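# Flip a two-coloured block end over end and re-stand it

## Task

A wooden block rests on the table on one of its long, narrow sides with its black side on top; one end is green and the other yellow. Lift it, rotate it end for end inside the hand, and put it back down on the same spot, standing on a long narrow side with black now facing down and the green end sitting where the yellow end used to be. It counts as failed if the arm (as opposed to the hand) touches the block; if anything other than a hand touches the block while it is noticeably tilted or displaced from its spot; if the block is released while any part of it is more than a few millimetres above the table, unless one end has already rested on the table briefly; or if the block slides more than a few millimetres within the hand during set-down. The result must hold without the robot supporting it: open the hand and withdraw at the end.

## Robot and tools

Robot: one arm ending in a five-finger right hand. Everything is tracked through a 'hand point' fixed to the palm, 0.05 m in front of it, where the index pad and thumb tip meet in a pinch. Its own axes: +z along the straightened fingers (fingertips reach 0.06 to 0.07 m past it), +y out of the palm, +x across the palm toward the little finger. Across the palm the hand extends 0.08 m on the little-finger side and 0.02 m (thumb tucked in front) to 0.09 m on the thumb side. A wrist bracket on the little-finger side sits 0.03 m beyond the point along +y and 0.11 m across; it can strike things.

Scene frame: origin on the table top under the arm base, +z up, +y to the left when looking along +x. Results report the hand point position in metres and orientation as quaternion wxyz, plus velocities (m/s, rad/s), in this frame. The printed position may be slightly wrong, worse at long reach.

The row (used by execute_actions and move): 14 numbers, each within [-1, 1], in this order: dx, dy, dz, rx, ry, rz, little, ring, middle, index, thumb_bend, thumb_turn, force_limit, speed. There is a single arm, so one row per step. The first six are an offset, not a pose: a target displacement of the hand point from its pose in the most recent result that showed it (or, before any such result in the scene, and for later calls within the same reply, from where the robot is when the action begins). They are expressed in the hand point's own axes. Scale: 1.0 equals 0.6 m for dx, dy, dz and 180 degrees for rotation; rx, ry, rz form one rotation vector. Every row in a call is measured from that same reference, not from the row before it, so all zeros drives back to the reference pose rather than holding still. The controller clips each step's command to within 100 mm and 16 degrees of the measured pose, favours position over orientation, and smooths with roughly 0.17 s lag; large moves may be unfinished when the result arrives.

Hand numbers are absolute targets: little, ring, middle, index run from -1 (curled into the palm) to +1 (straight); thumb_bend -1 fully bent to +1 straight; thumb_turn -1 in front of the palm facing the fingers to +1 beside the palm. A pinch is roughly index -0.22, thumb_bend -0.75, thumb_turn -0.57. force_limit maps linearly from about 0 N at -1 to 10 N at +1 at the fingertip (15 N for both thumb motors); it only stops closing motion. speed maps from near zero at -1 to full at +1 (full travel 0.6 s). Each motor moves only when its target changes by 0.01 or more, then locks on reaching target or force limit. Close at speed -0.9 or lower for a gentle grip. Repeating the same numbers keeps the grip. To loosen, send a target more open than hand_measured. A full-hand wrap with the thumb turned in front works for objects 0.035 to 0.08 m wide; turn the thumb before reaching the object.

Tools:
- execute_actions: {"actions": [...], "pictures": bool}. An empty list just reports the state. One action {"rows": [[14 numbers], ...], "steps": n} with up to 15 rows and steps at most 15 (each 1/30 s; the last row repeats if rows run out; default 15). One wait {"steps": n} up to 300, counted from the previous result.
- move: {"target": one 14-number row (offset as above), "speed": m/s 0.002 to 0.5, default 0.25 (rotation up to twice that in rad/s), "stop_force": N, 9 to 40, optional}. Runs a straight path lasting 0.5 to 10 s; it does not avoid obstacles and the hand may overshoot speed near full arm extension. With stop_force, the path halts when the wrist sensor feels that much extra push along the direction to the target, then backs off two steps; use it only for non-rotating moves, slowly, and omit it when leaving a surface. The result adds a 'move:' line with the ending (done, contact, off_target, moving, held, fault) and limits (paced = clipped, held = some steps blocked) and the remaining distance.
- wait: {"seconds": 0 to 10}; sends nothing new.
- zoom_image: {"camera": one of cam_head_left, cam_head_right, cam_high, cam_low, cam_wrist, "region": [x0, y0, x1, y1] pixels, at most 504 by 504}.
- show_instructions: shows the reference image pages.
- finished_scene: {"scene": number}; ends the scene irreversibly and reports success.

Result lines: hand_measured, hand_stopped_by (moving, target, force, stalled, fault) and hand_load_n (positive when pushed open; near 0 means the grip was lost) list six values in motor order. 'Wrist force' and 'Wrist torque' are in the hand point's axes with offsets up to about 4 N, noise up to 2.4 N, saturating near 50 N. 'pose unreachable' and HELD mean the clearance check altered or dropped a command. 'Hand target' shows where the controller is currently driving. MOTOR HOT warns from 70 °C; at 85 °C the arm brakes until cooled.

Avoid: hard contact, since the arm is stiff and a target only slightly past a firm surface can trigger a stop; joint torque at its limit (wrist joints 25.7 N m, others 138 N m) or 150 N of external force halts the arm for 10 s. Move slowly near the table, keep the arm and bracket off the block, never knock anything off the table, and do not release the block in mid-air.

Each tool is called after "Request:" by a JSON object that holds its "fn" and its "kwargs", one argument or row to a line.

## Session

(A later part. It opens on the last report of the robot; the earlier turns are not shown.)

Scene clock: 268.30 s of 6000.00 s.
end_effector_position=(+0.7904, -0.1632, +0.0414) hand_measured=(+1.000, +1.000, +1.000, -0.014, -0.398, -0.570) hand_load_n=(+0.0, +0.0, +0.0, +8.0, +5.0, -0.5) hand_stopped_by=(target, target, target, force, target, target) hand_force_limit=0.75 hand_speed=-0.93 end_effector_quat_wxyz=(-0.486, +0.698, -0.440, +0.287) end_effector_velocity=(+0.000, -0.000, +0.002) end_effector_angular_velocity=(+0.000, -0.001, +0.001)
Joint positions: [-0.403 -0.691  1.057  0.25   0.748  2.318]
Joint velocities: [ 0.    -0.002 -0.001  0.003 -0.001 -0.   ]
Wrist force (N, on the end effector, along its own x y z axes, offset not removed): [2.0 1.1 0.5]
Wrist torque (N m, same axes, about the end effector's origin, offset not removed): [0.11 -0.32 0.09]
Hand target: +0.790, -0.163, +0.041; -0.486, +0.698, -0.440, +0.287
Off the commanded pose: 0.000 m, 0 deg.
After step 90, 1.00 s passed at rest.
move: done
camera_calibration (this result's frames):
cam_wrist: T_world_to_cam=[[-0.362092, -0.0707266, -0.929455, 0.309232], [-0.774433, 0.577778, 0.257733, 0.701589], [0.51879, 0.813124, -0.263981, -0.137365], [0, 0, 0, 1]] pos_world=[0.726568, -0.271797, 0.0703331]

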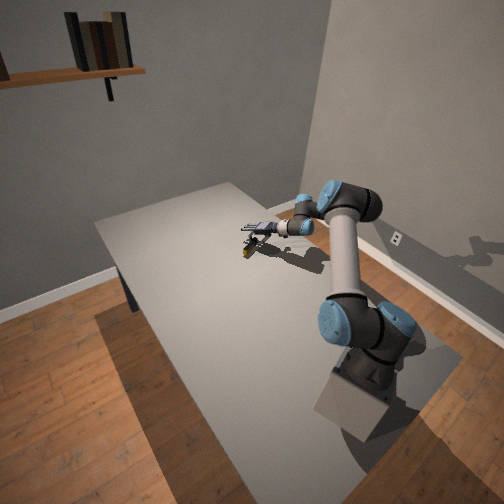

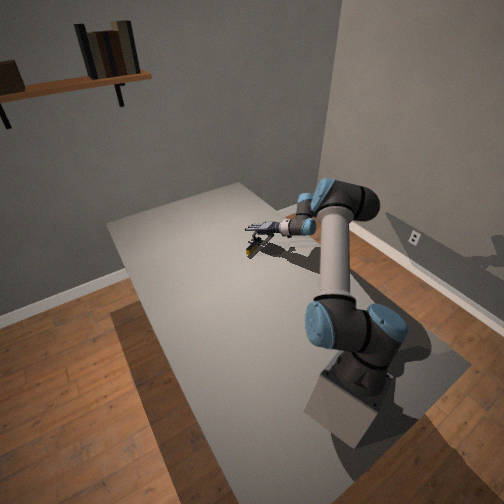

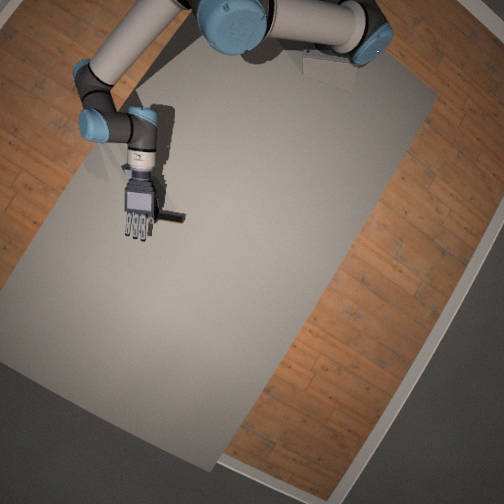

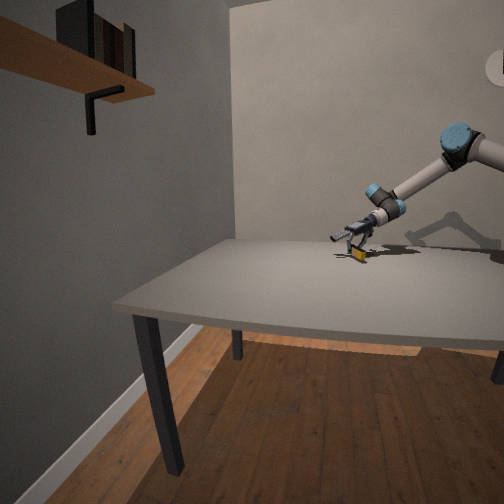

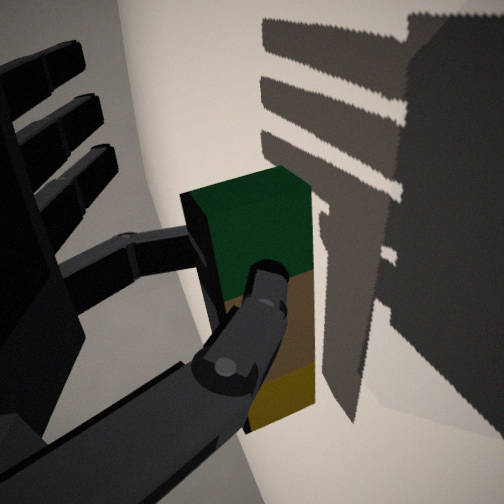

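Request:
{"fn": "move", "kwargs": {
  "target": [-0.0102, -0.193, -0.1465, 0.0144, -0.0905, 0.2323, 1, 1, 1, -0.25, -0.40, -0.57, 0.75, -0.93],
  "speed": 0.15
}}

Scene clock: 280.10 s of 6000.00 s.
end_effector_position=(+0.7537, -0.1789, +0.1814) hand_measured=(+1.000, +1.000, +1.000, -0.014, -0.398, -0.570) hand_load_n=(+0.0, +0.0, +0.0, +8.0, +5.0, -0.5) hand_stopped_by=(target, target, target, force, target, target) hand_force_limit=0.75 hand_speed=-0.93 end_effector_quat_wxyz=(+0.628, -0.518, +0.582, -0.006) end_effector_velocity=(-0.000, -0.000, +0.000) end_effector_angular_velocity=(+0.002, +0.003, +0.001)
Joint positions: [-0.501 -0.609  0.719  0.834  0.422  2.737]
Joint velocities: [-0.     0.002 -0.005  0.007 -0.    -0.001]
Wrist force (N, on the end effector, along its own x y z axes, offset not removed): [-1.1 -0.4 3.3]
Wrist torque (N m, same axes, about the end effector's origin, offset not removed): [-0.35 0.13 0.14]
Hand target: +0.754, -0.179, +0.181; +0.628, -0.517, +0.582, -0.006
Off the commanded pose: 0.000 m, 0 deg.
After step 90, 5.77 s passed at rest.
move: done
camera_calibration (this result's frames):
cam_wrist: T_world_to_cam=[[-0.611911, 0.511992, -0.602851, 0.658255], [-0.605653, 0.186883, 0.773472, 0.355455], [0.508674, 0.838414, 0.195734, -0.13987], [0, 0, 0, 1]] pos_world=[0.689224, -0.28618, 0.149272]

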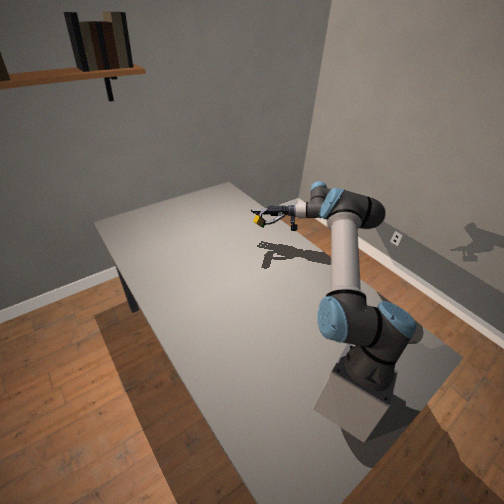

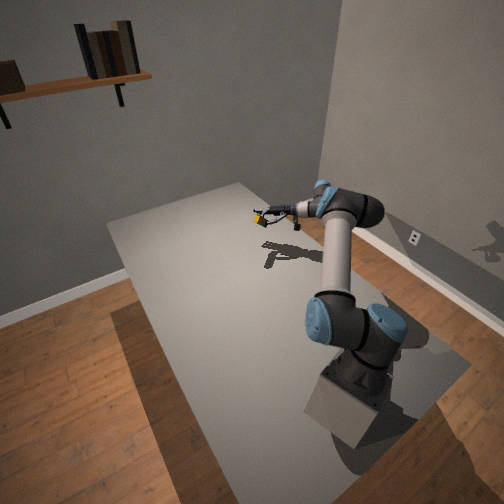

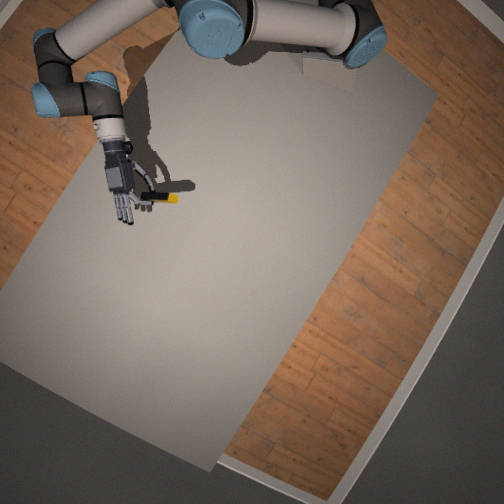

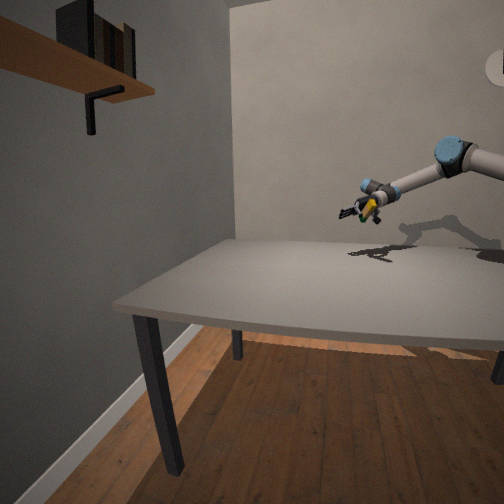

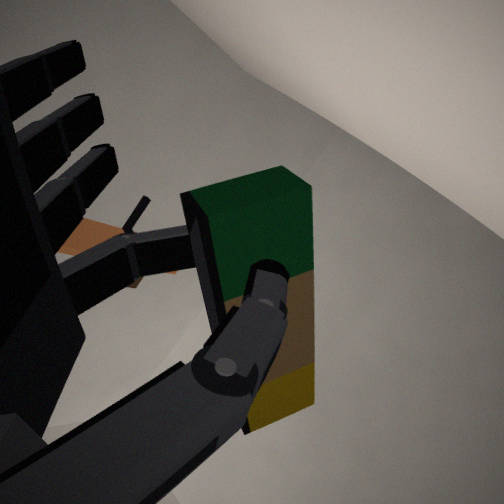

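Request:
{"fn": "execute_actions", "kwargs": {
  "actions": [
    {"rows": [[0, 0, 0, 0, 0, 0, 1, 1, 1, -0.002, -0.40, -0.57, -0.7, -0.97]], "steps": 15}
  ]
}}

Scene clock: 289.03 s of 6000.00 s.
end_effector_position=(+0.7537, -0.1789, +0.1813) hand_measured=(+1.000, +1.000, +1.000, -0.002, -0.398, -0.570) hand_load_n=(+0.0, +0.0, +0.0, +4.0, +2.5, -0.5) hand_stopped_by=(target, target, target, force, target, target) hand_force_limit=-0.70 hand_speed=-0.97 end_effector_quat_wxyz=(+0.628, -0.518, +0.582, -0.006) end_effector_velocity=(+0.000, -0.000, +0.001) end_effector_angular_velocity=(-0.000, -0.001, -0.000)
Joint positions: [-0.501 -0.609  0.719  0.834  0.422  2.737]
Joint velocities: [ 0.    -0.002  0.    -0.    -0.     0.001]
Wrist force (N, on the end effector, along its own x y z axes, offset not removed): [0.0 1.5 2.9]
Wrist torque (N m, same axes, about the end effector's origin, offset not removed): [-0.04 -0.17 -0.12]
Hand target: +0.754, -0.179, +0.181; +0.628, -0.518, +0.582, -0.006
Off the commanded pose: 0.000 m, 0 deg.
Steps of this call (steps 1 to 90: nothing new was sent; then 5.43 s passed at rest; steps 91 to 105: all 15 steps of this action). Readings (end_effector_position | what the end effector reports):
91: (+0.7537, -0.1789, +0.1814) | hand_measured=(+1.000, +1.000, +1.000, -0.014, -0.398, -0.570) hand_load_n=(+0.0, +0.0, +0.0, +8.0, +5.0, -0.5) hand_stopped_by=(target, target, target, moving, target, target) hand_force_limit=-0.70 hand_speed=-0.97
92: (+0.7537, -0.1789, +0.1814) | hand_measured=(+1.000, +1.000, +1.000, -0.014, -0.398, -0.570) hand_load_n=(+0.0, +0.0, +0.0, +8.0, +5.0, -0.5) hand_stopped_by=(target, target, target, moving, target, target) hand_force_limit=-0.70 hand_speed=-0.97
94: (+0.7537, -0.1789, +0.1814) | hand_measured=(+1.000, +1.000, +1.000, -0.012, -0.398, -0.570) hand_load_n=(+0.0, +0.0, +0.0, +7.5, +4.5, -0.5) hand_stopped_by=(target, target, target, moving, target, target) hand_force_limit=-0.70 hand_speed=-0.97
98: (+0.7538, -0.1789, +0.1813) | hand_measured=(+1.000, +1.000, +1.000, -0.006, -0.398, -0.570) hand_load_n=(+0.0, +0.0, +0.0, +5.5, +3.5, -0.5) hand_stopped_by=(target, target, target, moving, target, target) hand_force_limit=-0.70 hand_speed=-0.97
105: the state above
camera_calibration (this result's frames):
cam_wrist: T_world_to_cam=[[-0.611971, 0.512059, -0.602733, 0.65823], [-0.605555, 0.186831, 0.773561, 0.355425], [0.508718, 0.838385, 0.195745, -0.139877], [0, 0, 0, 1]] pos_world=[0.689205, -0.286186, 0.149175]

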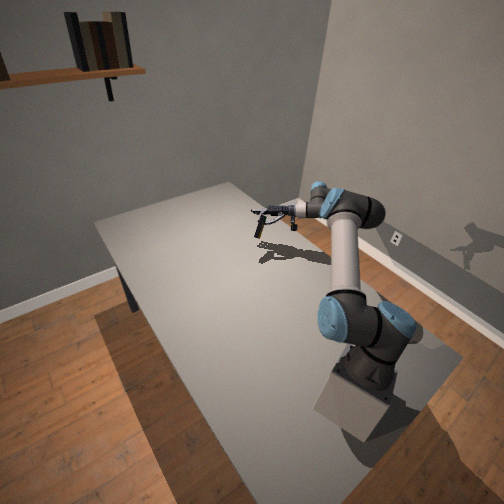

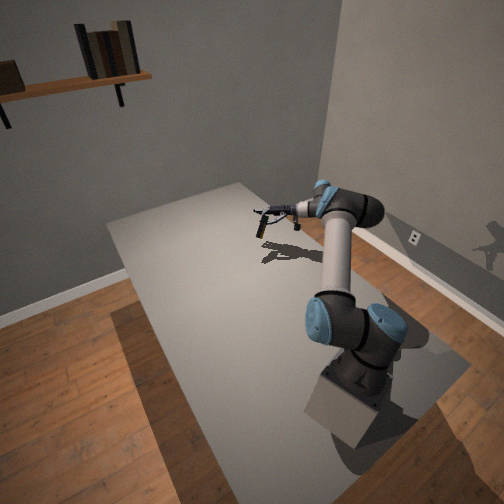

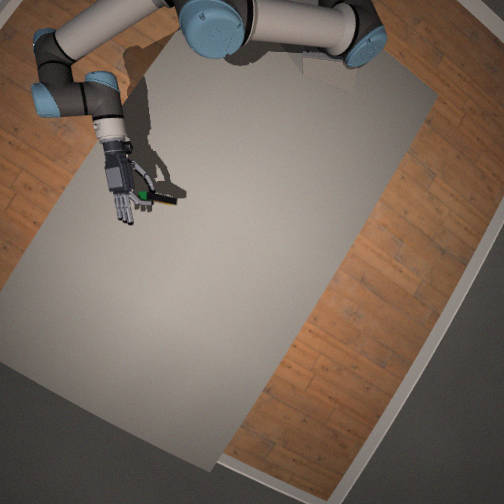

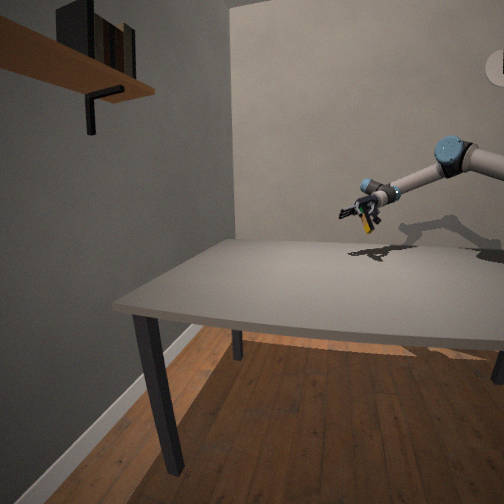

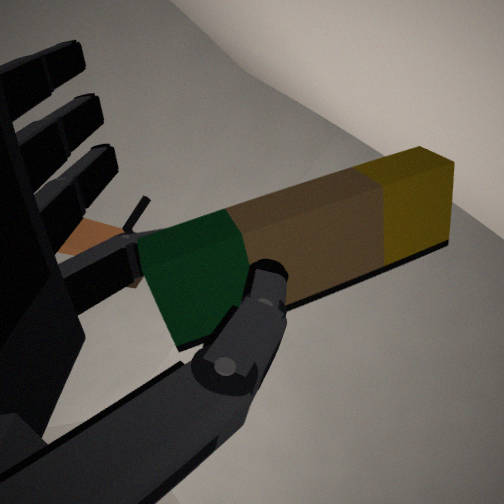

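The block is swinging; checking where it settles.

Request:
{"fn": "execute_actions", "kwargs": {
  "actions": []
}}

Scene clock: 290.87 s of 6000.00 s.
end_effector_position=(+0.7537, -0.1789, +0.1814) hand_measured=(+1.000, +1.000, +1.000, -0.002, -0.398, -0.570) hand_load_n=(+0.0, +0.0, +0.0, +4.0, +2.5, -0.5) hand_stopped_by=(target, target, target, force, target, target) hand_force_limit=-0.70 hand_speed=-0.97 end_effector_quat_wxyz=(+0.628, -0.518, +0.582, -0.006) end_effector_velocity=(+0.000, +0.000, -0.000) end_effector_angular_velocity=(+0.001, +0.001, -0.000)
Joint positions: [-0.501 -0.609  0.719  0.834  0.422  2.737]
Joint velocities: [ 0.     0.    -0.     0.     0.001  0.001]
Wrist force (N, on the end effector, along its own x y z axes, offset not removed): [-0.8 -1.4 1.7]
Wrist torque (N m, same axes, about the end effector's origin, offset not removed): [-0.54 0.05 -0.02]
Hand target: +0.754, -0.179, +0.181; +0.628, -0.518, +0.582, -0.006
Off the commanded pose: 0.000 m, 0 deg.
Steps of this call (steps 1 to 55: nothing new was sent). Readings (end_effector_position | what the end effector reports):
1: (+0.7537, -0.1789, +0.1813) | hand_measured=(+1.000, +1.000, +1.000, -0.002, -0.398, -0.570) hand_load_n=(+0.0, +0.0, +0.0, +4.0, +2.5, -0.5) hand_stopped_by=(target, target, target, force, target, target) hand_force_limit=-0.70 hand_speed=-0.97
2: (+0.7537, -0.1789, +0.1813) | hand_measured=(+1.000, +1.000, +1.000, -0.002, -0.398, -0.570) hand_load_n=(+0.0, +0.0, +0.0, +4.0, +2.5, -0.5) hand_stopped_by=(target, target, target, force, target, target) hand_force_limit=-0.70 hand_speed=-0.97
4: (+0.7537, -0.1789, +0.1813) | hand_measured=(+1.000, +1.000, +1.000, -0.002, -0.398, -0.570) hand_load_n=(+0.0, +0.0, +0.0, +4.0, +2.5, -0.5) hand_stopped_by=(target, target, target, force, target, target) hand_force_limit=-0.70 hand_speed=-0.97
8: (+0.7537, -0.1789, +0.1813) | hand_measured=(+1.000, +1.000, +1.000, -0.002, -0.398, -0.570) hand_load_n=(+0.0, +0.0, +0.0, +4.0, +2.5, -0.5) hand_stopped_by=(target, target, target, force, target, target) hand_force_limit=-0.70 hand_speed=-0.97
55: the state above
camera_calibration (this result's frames):
cam_wrist: T_world_to_cam=[[-0.611914, 0.511997, -0.602844, 0.658257], [-0.605646, 0.186881, 0.773478, 0.355449], [0.508678, 0.838412, 0.195734, -0.139873], [0, 0, 0, 1]] pos_world=[0.689224, -0.286181, 0.149272]

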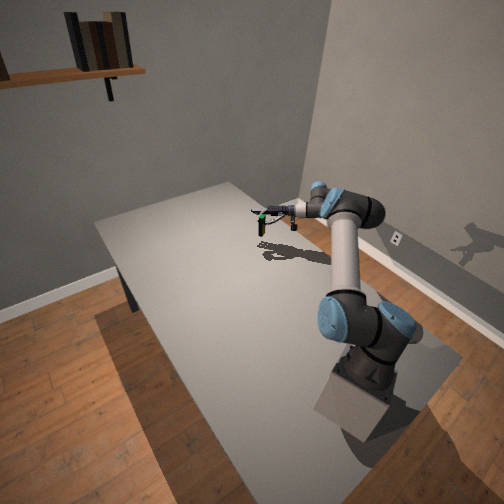

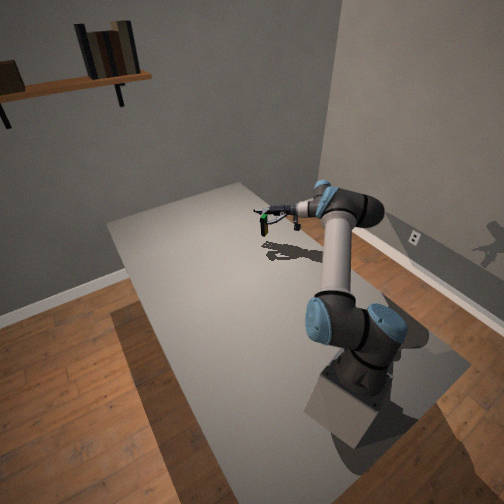

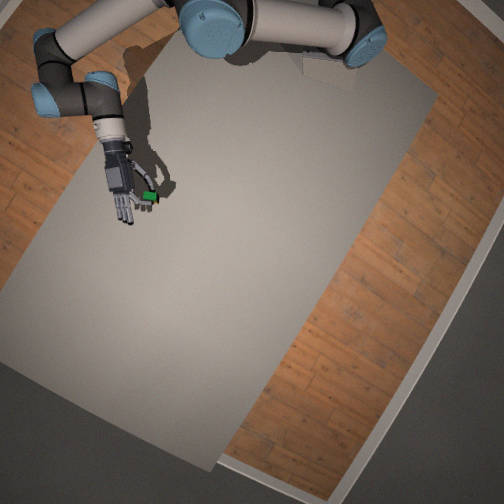

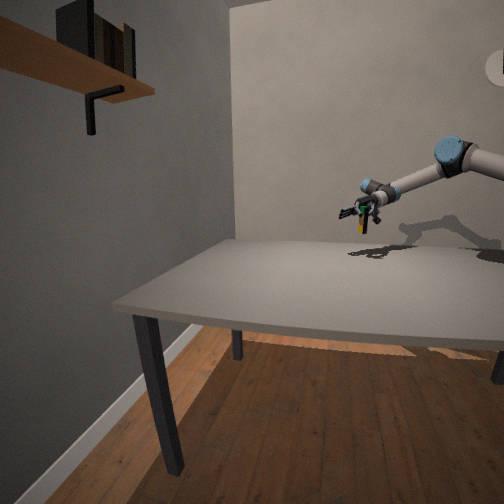

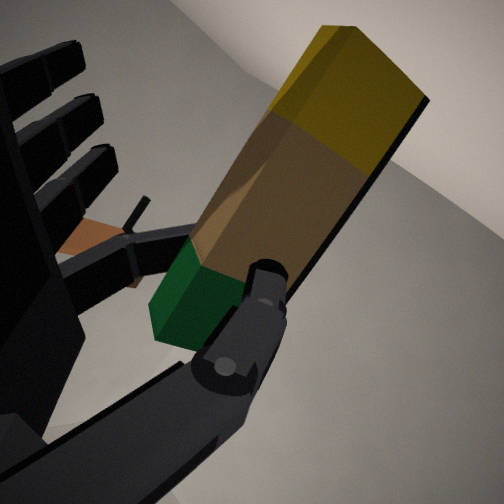

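Request:
{"fn": "execute_actions", "kwargs": {
  "actions": [
    {"rows": [[0, 0, 0, 0, 0, 0, 1, 1, 1, -0.25, -0.40, -0.57, 0.8, -0.95]], "steps": 15}
  ]
}}

Request:
{"fn": "zoom_image", "kwargs": {
  "camera": "cam_wrist",
  "region": [255, 10, 445, 200]
}}

Request:
{"fn": "zoom_image", "kwargs": {
  "camera": "cam_wrist",
  "region": [135, 200, 325, 390]
}}

Scene clock: 295.73 s of 6000.00 s.
end_effector_position=(+0.7537, -0.1789, +0.1814) hand_measured=(+1.000, +1.000, +1.000, -0.018, -0.396, -0.570) hand_load_n=(+0.0, +0.0, +0.0, +8.5, +6.0, -0.5) hand_stopped_by=(target, target, target, force, target, target) hand_force_limit=0.80 hand_speed=-0.95 end_effector_quat_wxyz=(+0.628, -0.518, +0.582, -0.006) end_effector_velocity=(+0.000, +0.000, +0.001) end_effector_angular_velocity=(+0.000, -0.002, +0.001)
Joint positions: [-0.501 -0.609  0.719  0.834  0.422  2.737]
Joint velocities: [ 0.001 -0.001 -0.     0.001 -0.001 -0.   ]
Wrist force (N, on the end effector, along its own x y z axes, offset not removed): [-1.6 1.4 2.3]
Wrist torque (N m, same axes, about the end effector's origin, offset not removed): [-0.06 0.27 0.00]
Hand target: +0.754, -0.179, +0.181; +0.628, -0.518, +0.582, -0.006
Off the commanded pose: 0.000 m, 0 deg.
Steps of this call (steps 1 to 90: nothing new was sent; then 1.37 s passed at rest; steps 91 to 105: all 15 steps of this action). Readings (end_effector_position | what the end effector reports):
91: (+0.7537, -0.1789, +0.1814) | hand_measured=(+1.000, +1.000, +1.000, -0.002, -0.398, -0.570) hand_load_n=(+0.0, +0.0, +0.0, +4.0, +2.5, -0.5) hand_stopped_by=(target, target, target, moving, target, target) hand_force_limit=0.80 hand_speed=-0.95
92: (+0.7537, -0.1789, +0.1814) | hand_measured=(+1.000, +1.000, +1.000, -0.002, -0.398, -0.570) hand_load_n=(+0.0, +0.0, +0.0, +4.0, +2.5, -0.5) hand_stopped_by=(target, target, target, moving, target, target) hand_force_limit=0.80 hand_speed=-0.95
94: (+0.7537, -0.1789, +0.1814) | hand_measured=(+1.000, +1.000, +1.000, -0.004, -0.398, -0.570) hand_load_n=(+0.0, +0.0, +0.0, +4.5, +3.0, -0.5) hand_stopped_by=(target, target, target, moving, target, target) hand_force_limit=0.80 hand_speed=-0.95
98: (+0.7537, -0.1789, +0.1814) | hand_measured=(+1.000, +1.000, +1.000, -0.014, -0.398, -0.570) hand_load_n=(+0.0, +0.0, +0.0, +7.5, +5.0, -0.5) hand_stopped_by=(target, target, target, moving, target, target) hand_force_limit=0.80 hand_speed=-0.95
105: the state above
camera_calibration (this result's frames):
cam_wrist: T_world_to_cam=[[-0.611912, 0.511991, -0.60285, 0.658255], [-0.605651, 0.186884, 0.773473, 0.355455], [0.508675, 0.838415, 0.195732, -0.13987], [0, 0, 0, 1]] pos_world=[0.689224, -0.286181, 0.149272]

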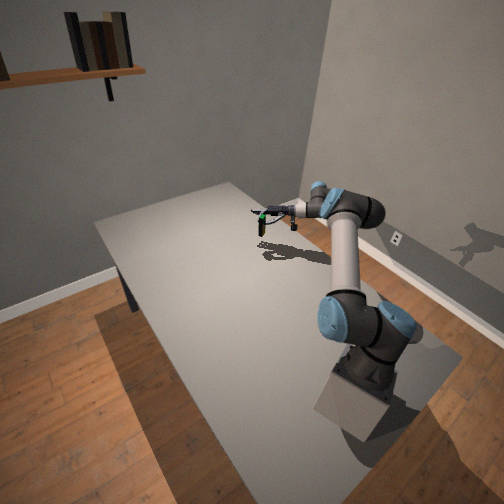

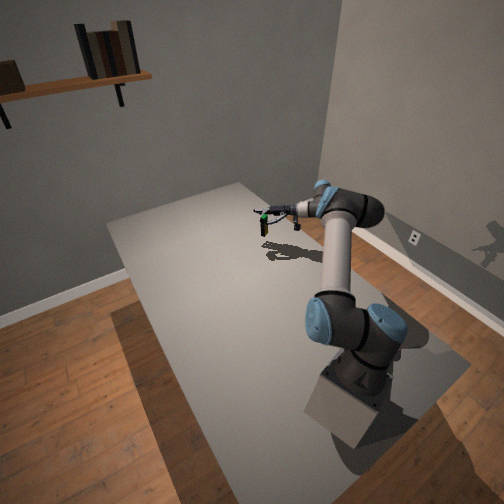

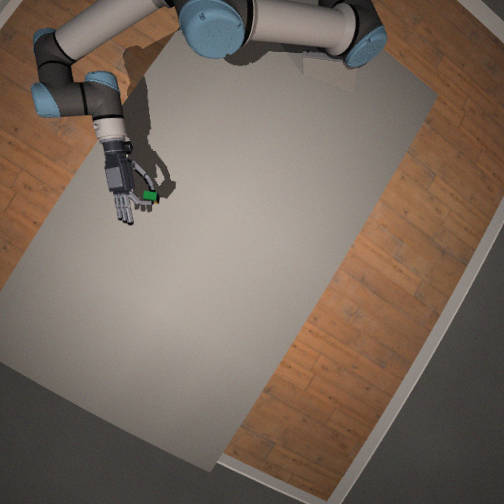

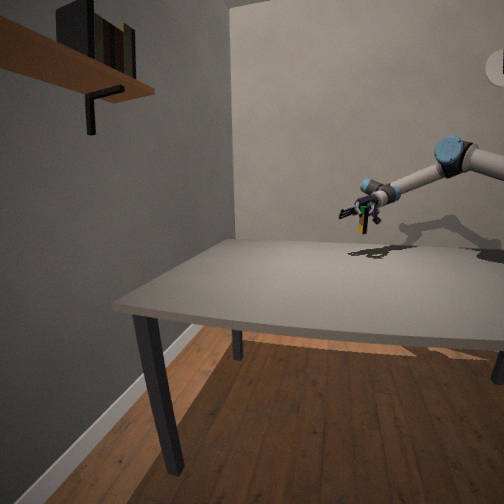

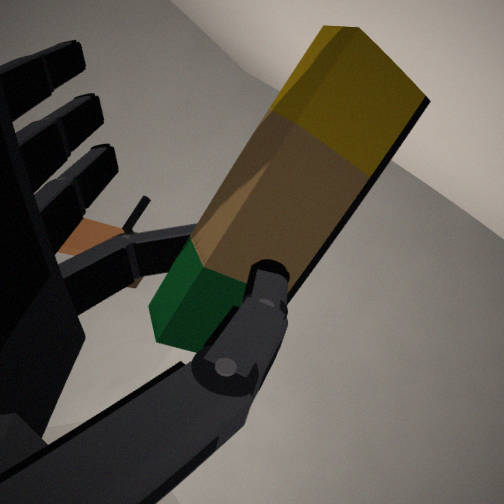

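Region (255, 10, 445, 200) of cam_wrist's 504x504 image, scaled by 2.653, with more detail than that image has.

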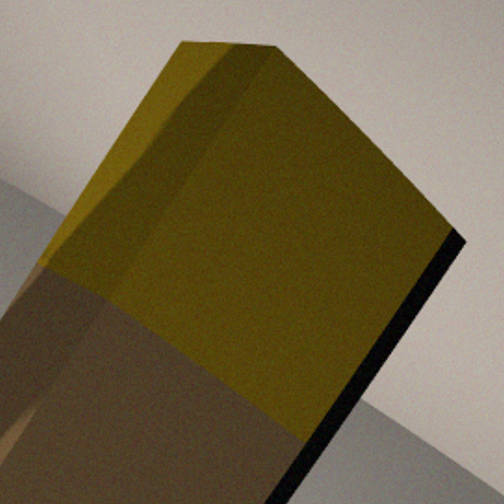

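Region (135, 200, 325, 390) of cam_wrist's 504x504 image, scaled by 2.653, with more detail than that image has.

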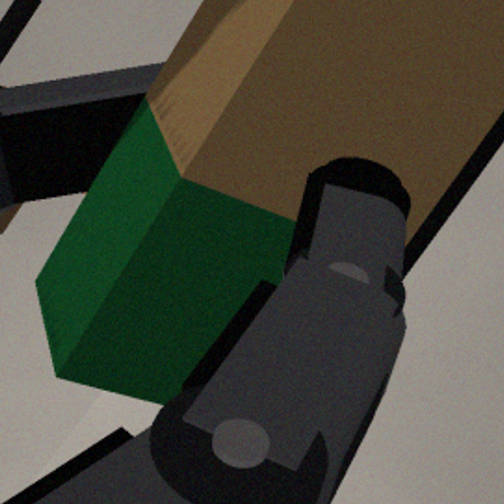

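Request:
{"fn": "move", "kwargs": {
  "target": [0.0738, 0.1475, 0.1280, -0.0215, 0.1618, -0.4482, 1, 1, 1, -0.30, -0.40, -0.57, 1.0, -0.88],
  "speed": 0.18
}}

Scene clock: 395.23 s of 6000.00 s.
end_effector_position=(+0.7720, -0.1154, +0.0746) hand_measured=(+1.000, +1.000, +1.000, -0.022, -0.396, -0.570) hand_load_n=(+0.0, +0.0, +0.0, +10.0, +6.5, -0.5) hand_stopped_by=(target, target, target, force, target, target) hand_force_limit=1.00 hand_speed=-0.88 end_effector_quat_wxyz=(-0.306, +0.769, -0.240, +0.508) end_effector_velocity=(+0.000, -0.001, +0.001) end_effector_angular_velocity=(-0.008, -0.005, -0.004)
Joint positions: [-0.252 -0.95   1.576 -0.318  1.014  1.888]
Joint velocities: [ 0.001 -0.002  0.004 -0.009  0.004 -0.003]
Wrist force (N, on the end effector, along its own x y z axes, offset not removed): [-1.8 1.7 1.6]
Wrist torque (N m, same axes, about the end effector's origin, offset not removed): [0.12 0.20 0.05]
Hand target: +0.772, -0.115, +0.075; -0.306, +0.769, -0.239, +0.508
Off the commanded pose: 0.000 m, 0 deg.
After step 90, 91.90 s passed at rest.
move: done
camera_calibration (this result's frames):
cam_wrist: T_world_to_cam=[[-0.0792556, -0.644841, -0.760197, 0.0395889], [-0.772357, 0.521846, -0.362135, 0.689274], [0.630225, 0.558442, -0.539406, -0.252749], [0, 0, 0, 1]] pos_world=[0.694792, -0.193021, 0.143371]

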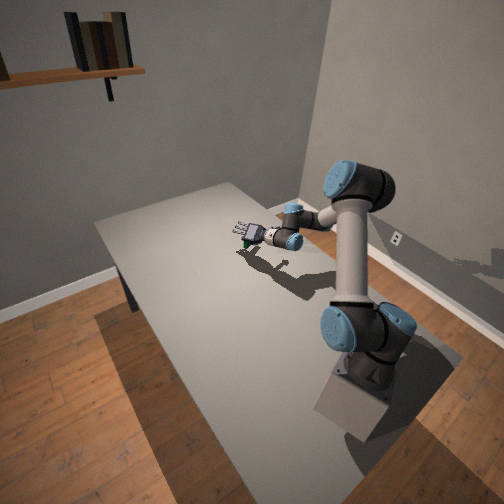

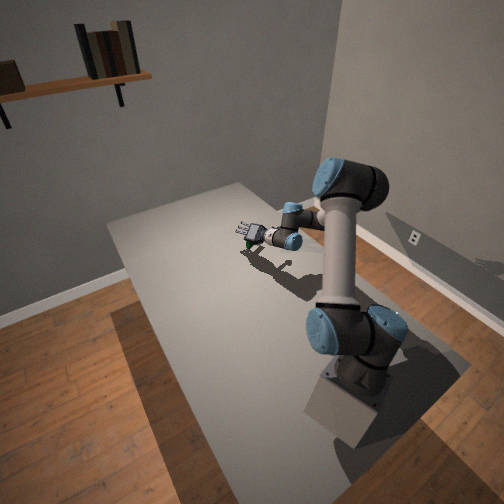

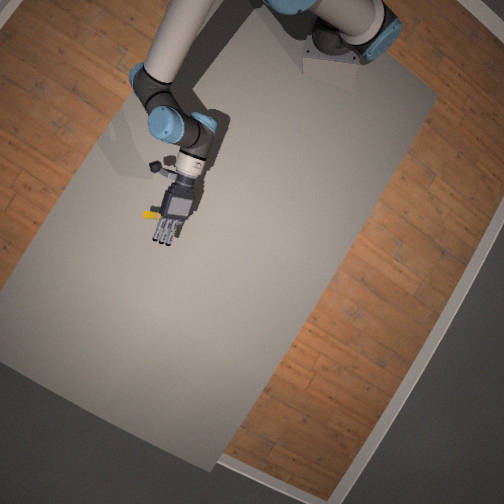

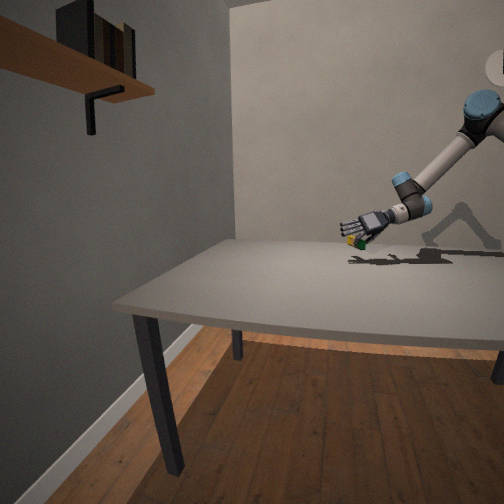

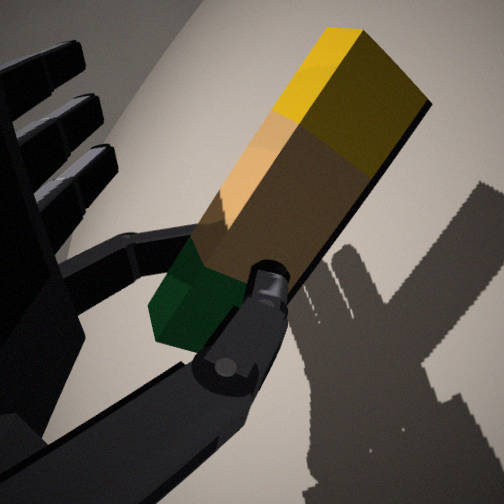

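Request:
{"fn": "execute_actions", "kwargs": {
  "actions": []
}}

Request:
{"fn": "zoom_image", "kwargs": {
  "camera": "cam_wrist",
  "region": [255, 10, 445, 200]
}}

Request:
{"fn": "zoom_image", "kwargs": {
  "camera": "cam_wrist",
  "region": [135, 200, 325, 390]
}}

Request:
{"fn": "zoom_image", "kwargs": {
  "camera": "cam_low",
  "region": [330, 210, 390, 270]
}}

Scene clock: 400.80 s of 6000.00 s.
end_effector_position=(+0.7720, -0.1154, +0.0746) hand_measured=(+1.000, +1.000, +1.000, -0.022, -0.396, -0.570) hand_load_n=(+0.0, +0.0, +0.0, +10.0, +6.5, -0.5) hand_stopped_by=(target, target, target, force, target, target) hand_force_limit=1.00 hand_speed=-0.88 end_effector_quat_wxyz=(-0.306, +0.769, -0.239, +0.508) end_effector_velocity=(+0.000, -0.000, -0.000) end_effector_angular_velocity=(-0.000, -0.000, -0.001)
Joint positions: [-0.251 -0.95   1.577 -0.319  1.014  1.888]
Joint velocities: [-0.     0.    -0.    -0.001  0.    -0.   ]
Wrist force (N, on the end effector, along its own x y z axes, offset not removed): [1.4 0.9 4.1]
Wrist torque (N m, same axes, about the end effector's origin, offset not removed): [-0.18 -0.37 0.12]
Hand target: +0.772, -0.115, +0.075; -0.306, +0.769, -0.239, +0.508
Off the commanded pose: 0.000 m, 0 deg.
Steps of this call (steps 1 to 90: nothing new was sent; then 2.57 s passed at rest). Readings (end_effector_position | what the end effector reports):
1: (+0.7720, -0.1154, +0.0746) | hand_measured=(+1.000, +1.000, +1.000, -0.022, -0.396, -0.570) hand_load_n=(+0.0, +0.0, +0.0, +10.0, +6.5, -0.5) hand_stopped_by=(target, target, target, force, target, target) hand_force_limit=1.00 hand_speed=-0.88
2: (+0.7720, -0.1154, +0.0746) | hand_measured=(+1.000, +1.000, +1.000, -0.022, -0.396, -0.570) hand_load_n=(+0.0, +0.0, +0.0, +10.0, +6.5, -0.5) hand_stopped_by=(target, target, target, force, target, target) hand_force_limit=1.00 hand_speed=-0.88
4: (+0.7720, -0.1154, +0.0746) | hand_measured=(+1.000, +1.000, +1.000, -0.022, -0.396, -0.570) hand_load_n=(+0.0, +0.0, +0.0, +10.0, +6.5, -0.5) hand_stopped_by=(target, target, target, force, target, target) hand_force_limit=1.00 hand_speed=-0.88
8: (+0.7720, -0.1154, +0.0746) | hand_measured=(+1.000, +1.000, +1.000, -0.022, -0.396, -0.570) hand_load_n=(+0.0, +0.0, +0.0, +10.0, +6.5, -0.5) hand_stopped_by=(target, target, target, force, target, target) hand_force_limit=1.00 hand_speed=-0.88
90: the state above
camera_calibration (this result's frames):
cam_wrist: T_world_to_cam=[[-0.0790407, -0.645246, -0.759875, 0.0393198], [-0.772216, 0.521686, -0.362664, 0.689143], [0.630424, 0.558123, -0.539504, -0.252998], [0, 0, 0, 1]] pos_world=[0.694771, -0.192942, 0.143312]

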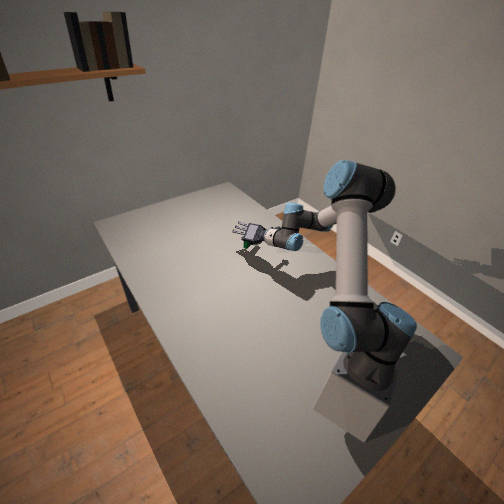

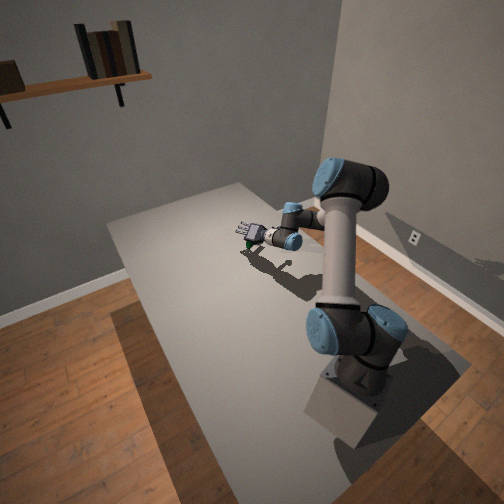

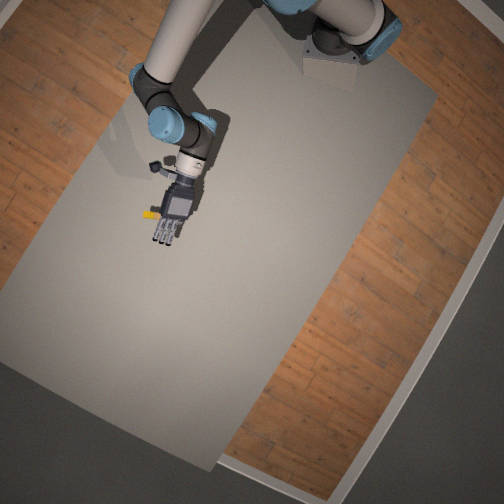

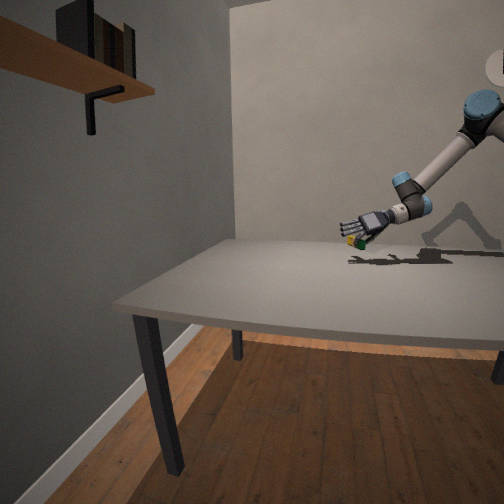

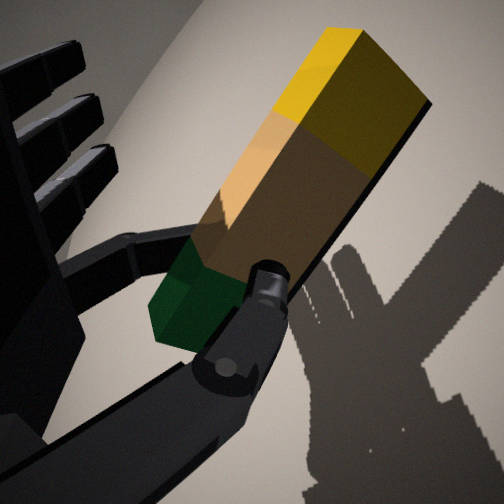

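Region (255, 10, 445, 200) of cam_wrist's 504x504 image, scaled by 2.653, with more detail than that image has.

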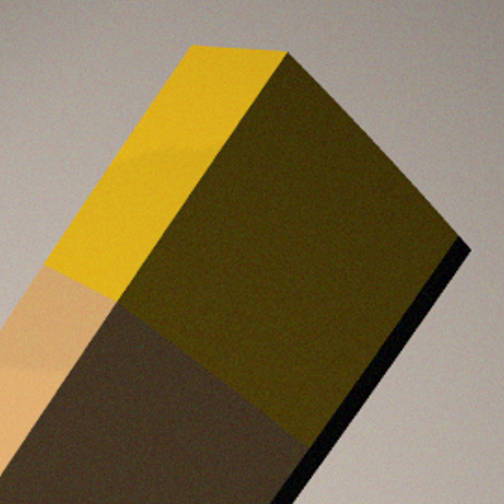

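Region (135, 200, 325, 390) of cam_wrist's 504x504 image, scaled by 2.653, with more detail than that image has.

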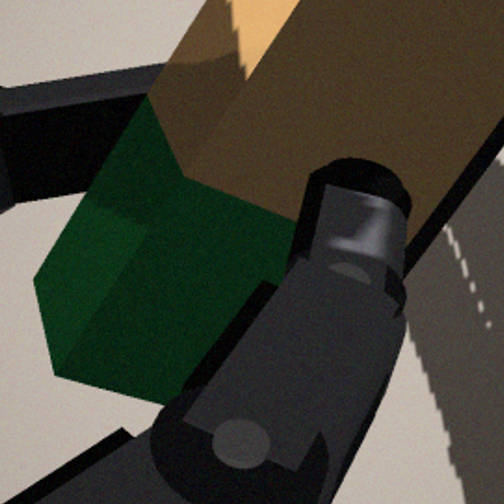

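Region (330, 210, 390, 270) of cam_low's 504x504 image, scaled by 8.400, with more detail than that image has.

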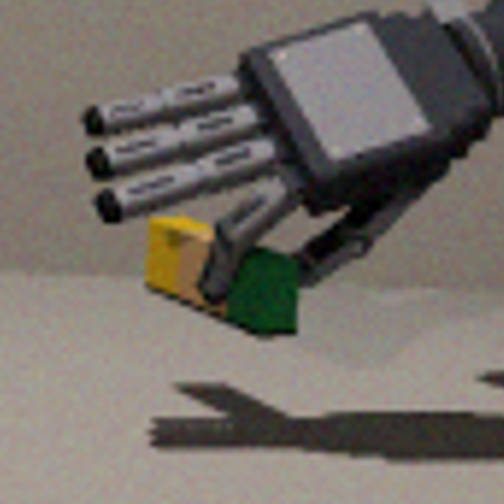

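Request:
{"fn": "move", "kwargs": {
  "target": [-0.0476, 0.0535, 0.0223, -0.0035, -0.0027, -0.0007, 1, 1, 1, -0.30, -0.40, -0.57, 1.0, -0.88],
  "speed": 0.04
}}

Request:
{"fn": "zoom_image", "kwargs": {
  "camera": "cam_low",
  "region": [330, 230, 390, 280]
}}

Request:
{"fn": "zoom_image", "kwargs": {
  "camera": "cam_high",
  "region": [135, 185, 195, 245]
}}

Scene clock: 443.47 s of 6000.00 s.
end_effector_position=(+0.7719, -0.1155, +0.0297) hand_measured=(+1.000, +1.000, +1.000, -0.022, -0.396, -0.570) hand_load_n=(+0.0, +0.0, +0.0, +10.0, +6.5, -0.5) hand_stopped_by=(target, target, target, force, target, target) hand_force_limit=1.00 hand_speed=-0.88 end_effector_quat_wxyz=(-0.302, +0.773, -0.240, +0.504) end_effector_velocity=(+0.000, -0.000, -0.000) end_effector_angular_velocity=(+0.000, -0.001, -0.001)
Joint positions: [-0.268 -0.873  1.564 -0.366  1.006  1.873]
Joint velocities: [-0.     0.001 -0.001 -0.001 -0.     0.001]
Wrist force (N, on the end effector, along its own x y z axes, offset not removed): [0.9 0.0 1.2]
Wrist torque (N m, same axes, about the end effector's origin, offset not removed): [-0.13 -0.32 0.16]
Hand target: +0.772, -0.115, +0.030; -0.302, +0.773, -0.240, +0.504
Off the commanded pose: 0.000 m, 0 deg.
After step 90, 38.20 s passed at rest.
move: done
camera_calibration (this result's frames):
cam_wrist: T_world_to_cam=[[-0.0889646, -0.64945, -0.755182, 0.0122074], [-0.776665, 0.519921, -0.355632, 0.675907], [0.6236, 0.554885, -0.550659, -0.271898], [0, 0, 0, 1]] pos_world=[0.695595, -0.192618, 0.0998699]

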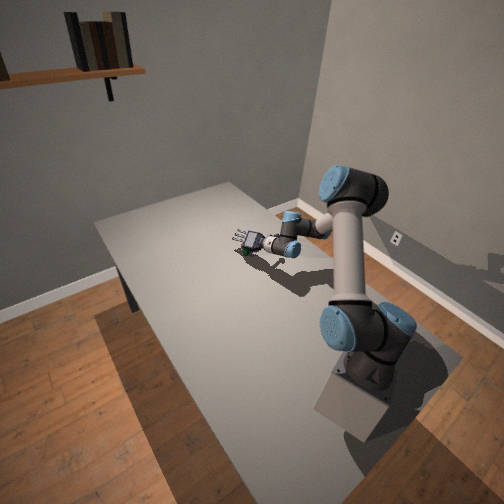

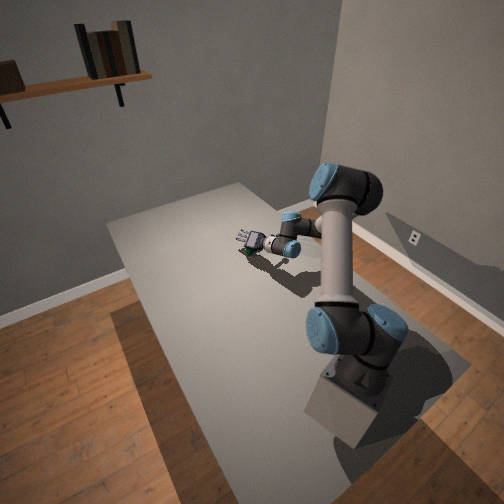

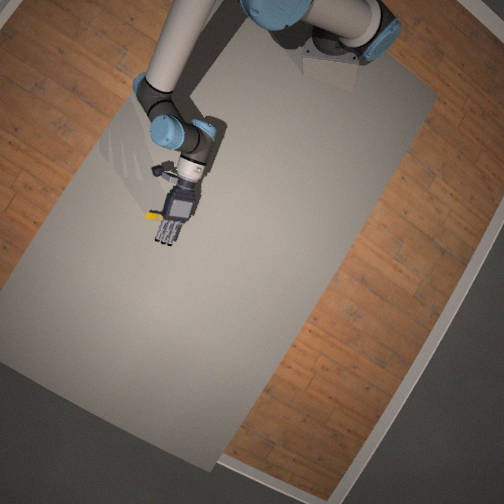

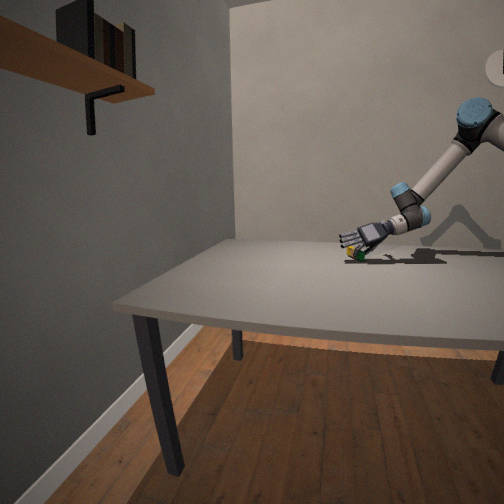

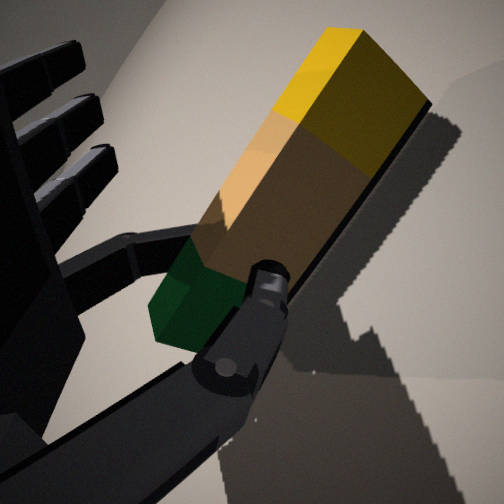

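Region (330, 230, 390, 280) of cam_low's 504x504 image, scaled by 8.400, with more detail than that image has.

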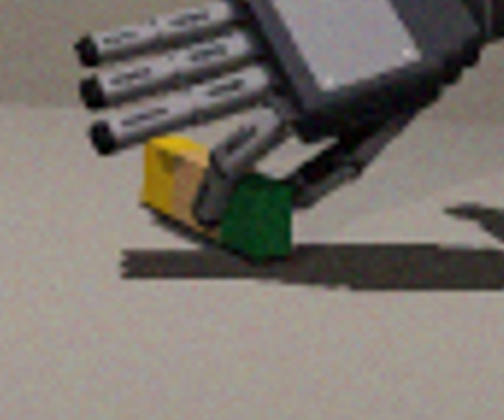

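Region (135, 185, 195, 245) of cam_high's 504x504 image, scaled by 8.400, with more detail than that image has.

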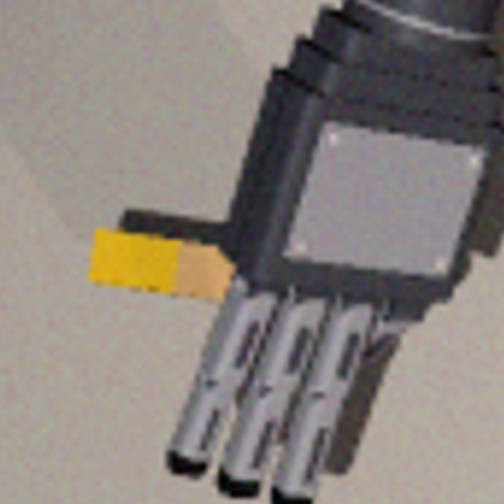

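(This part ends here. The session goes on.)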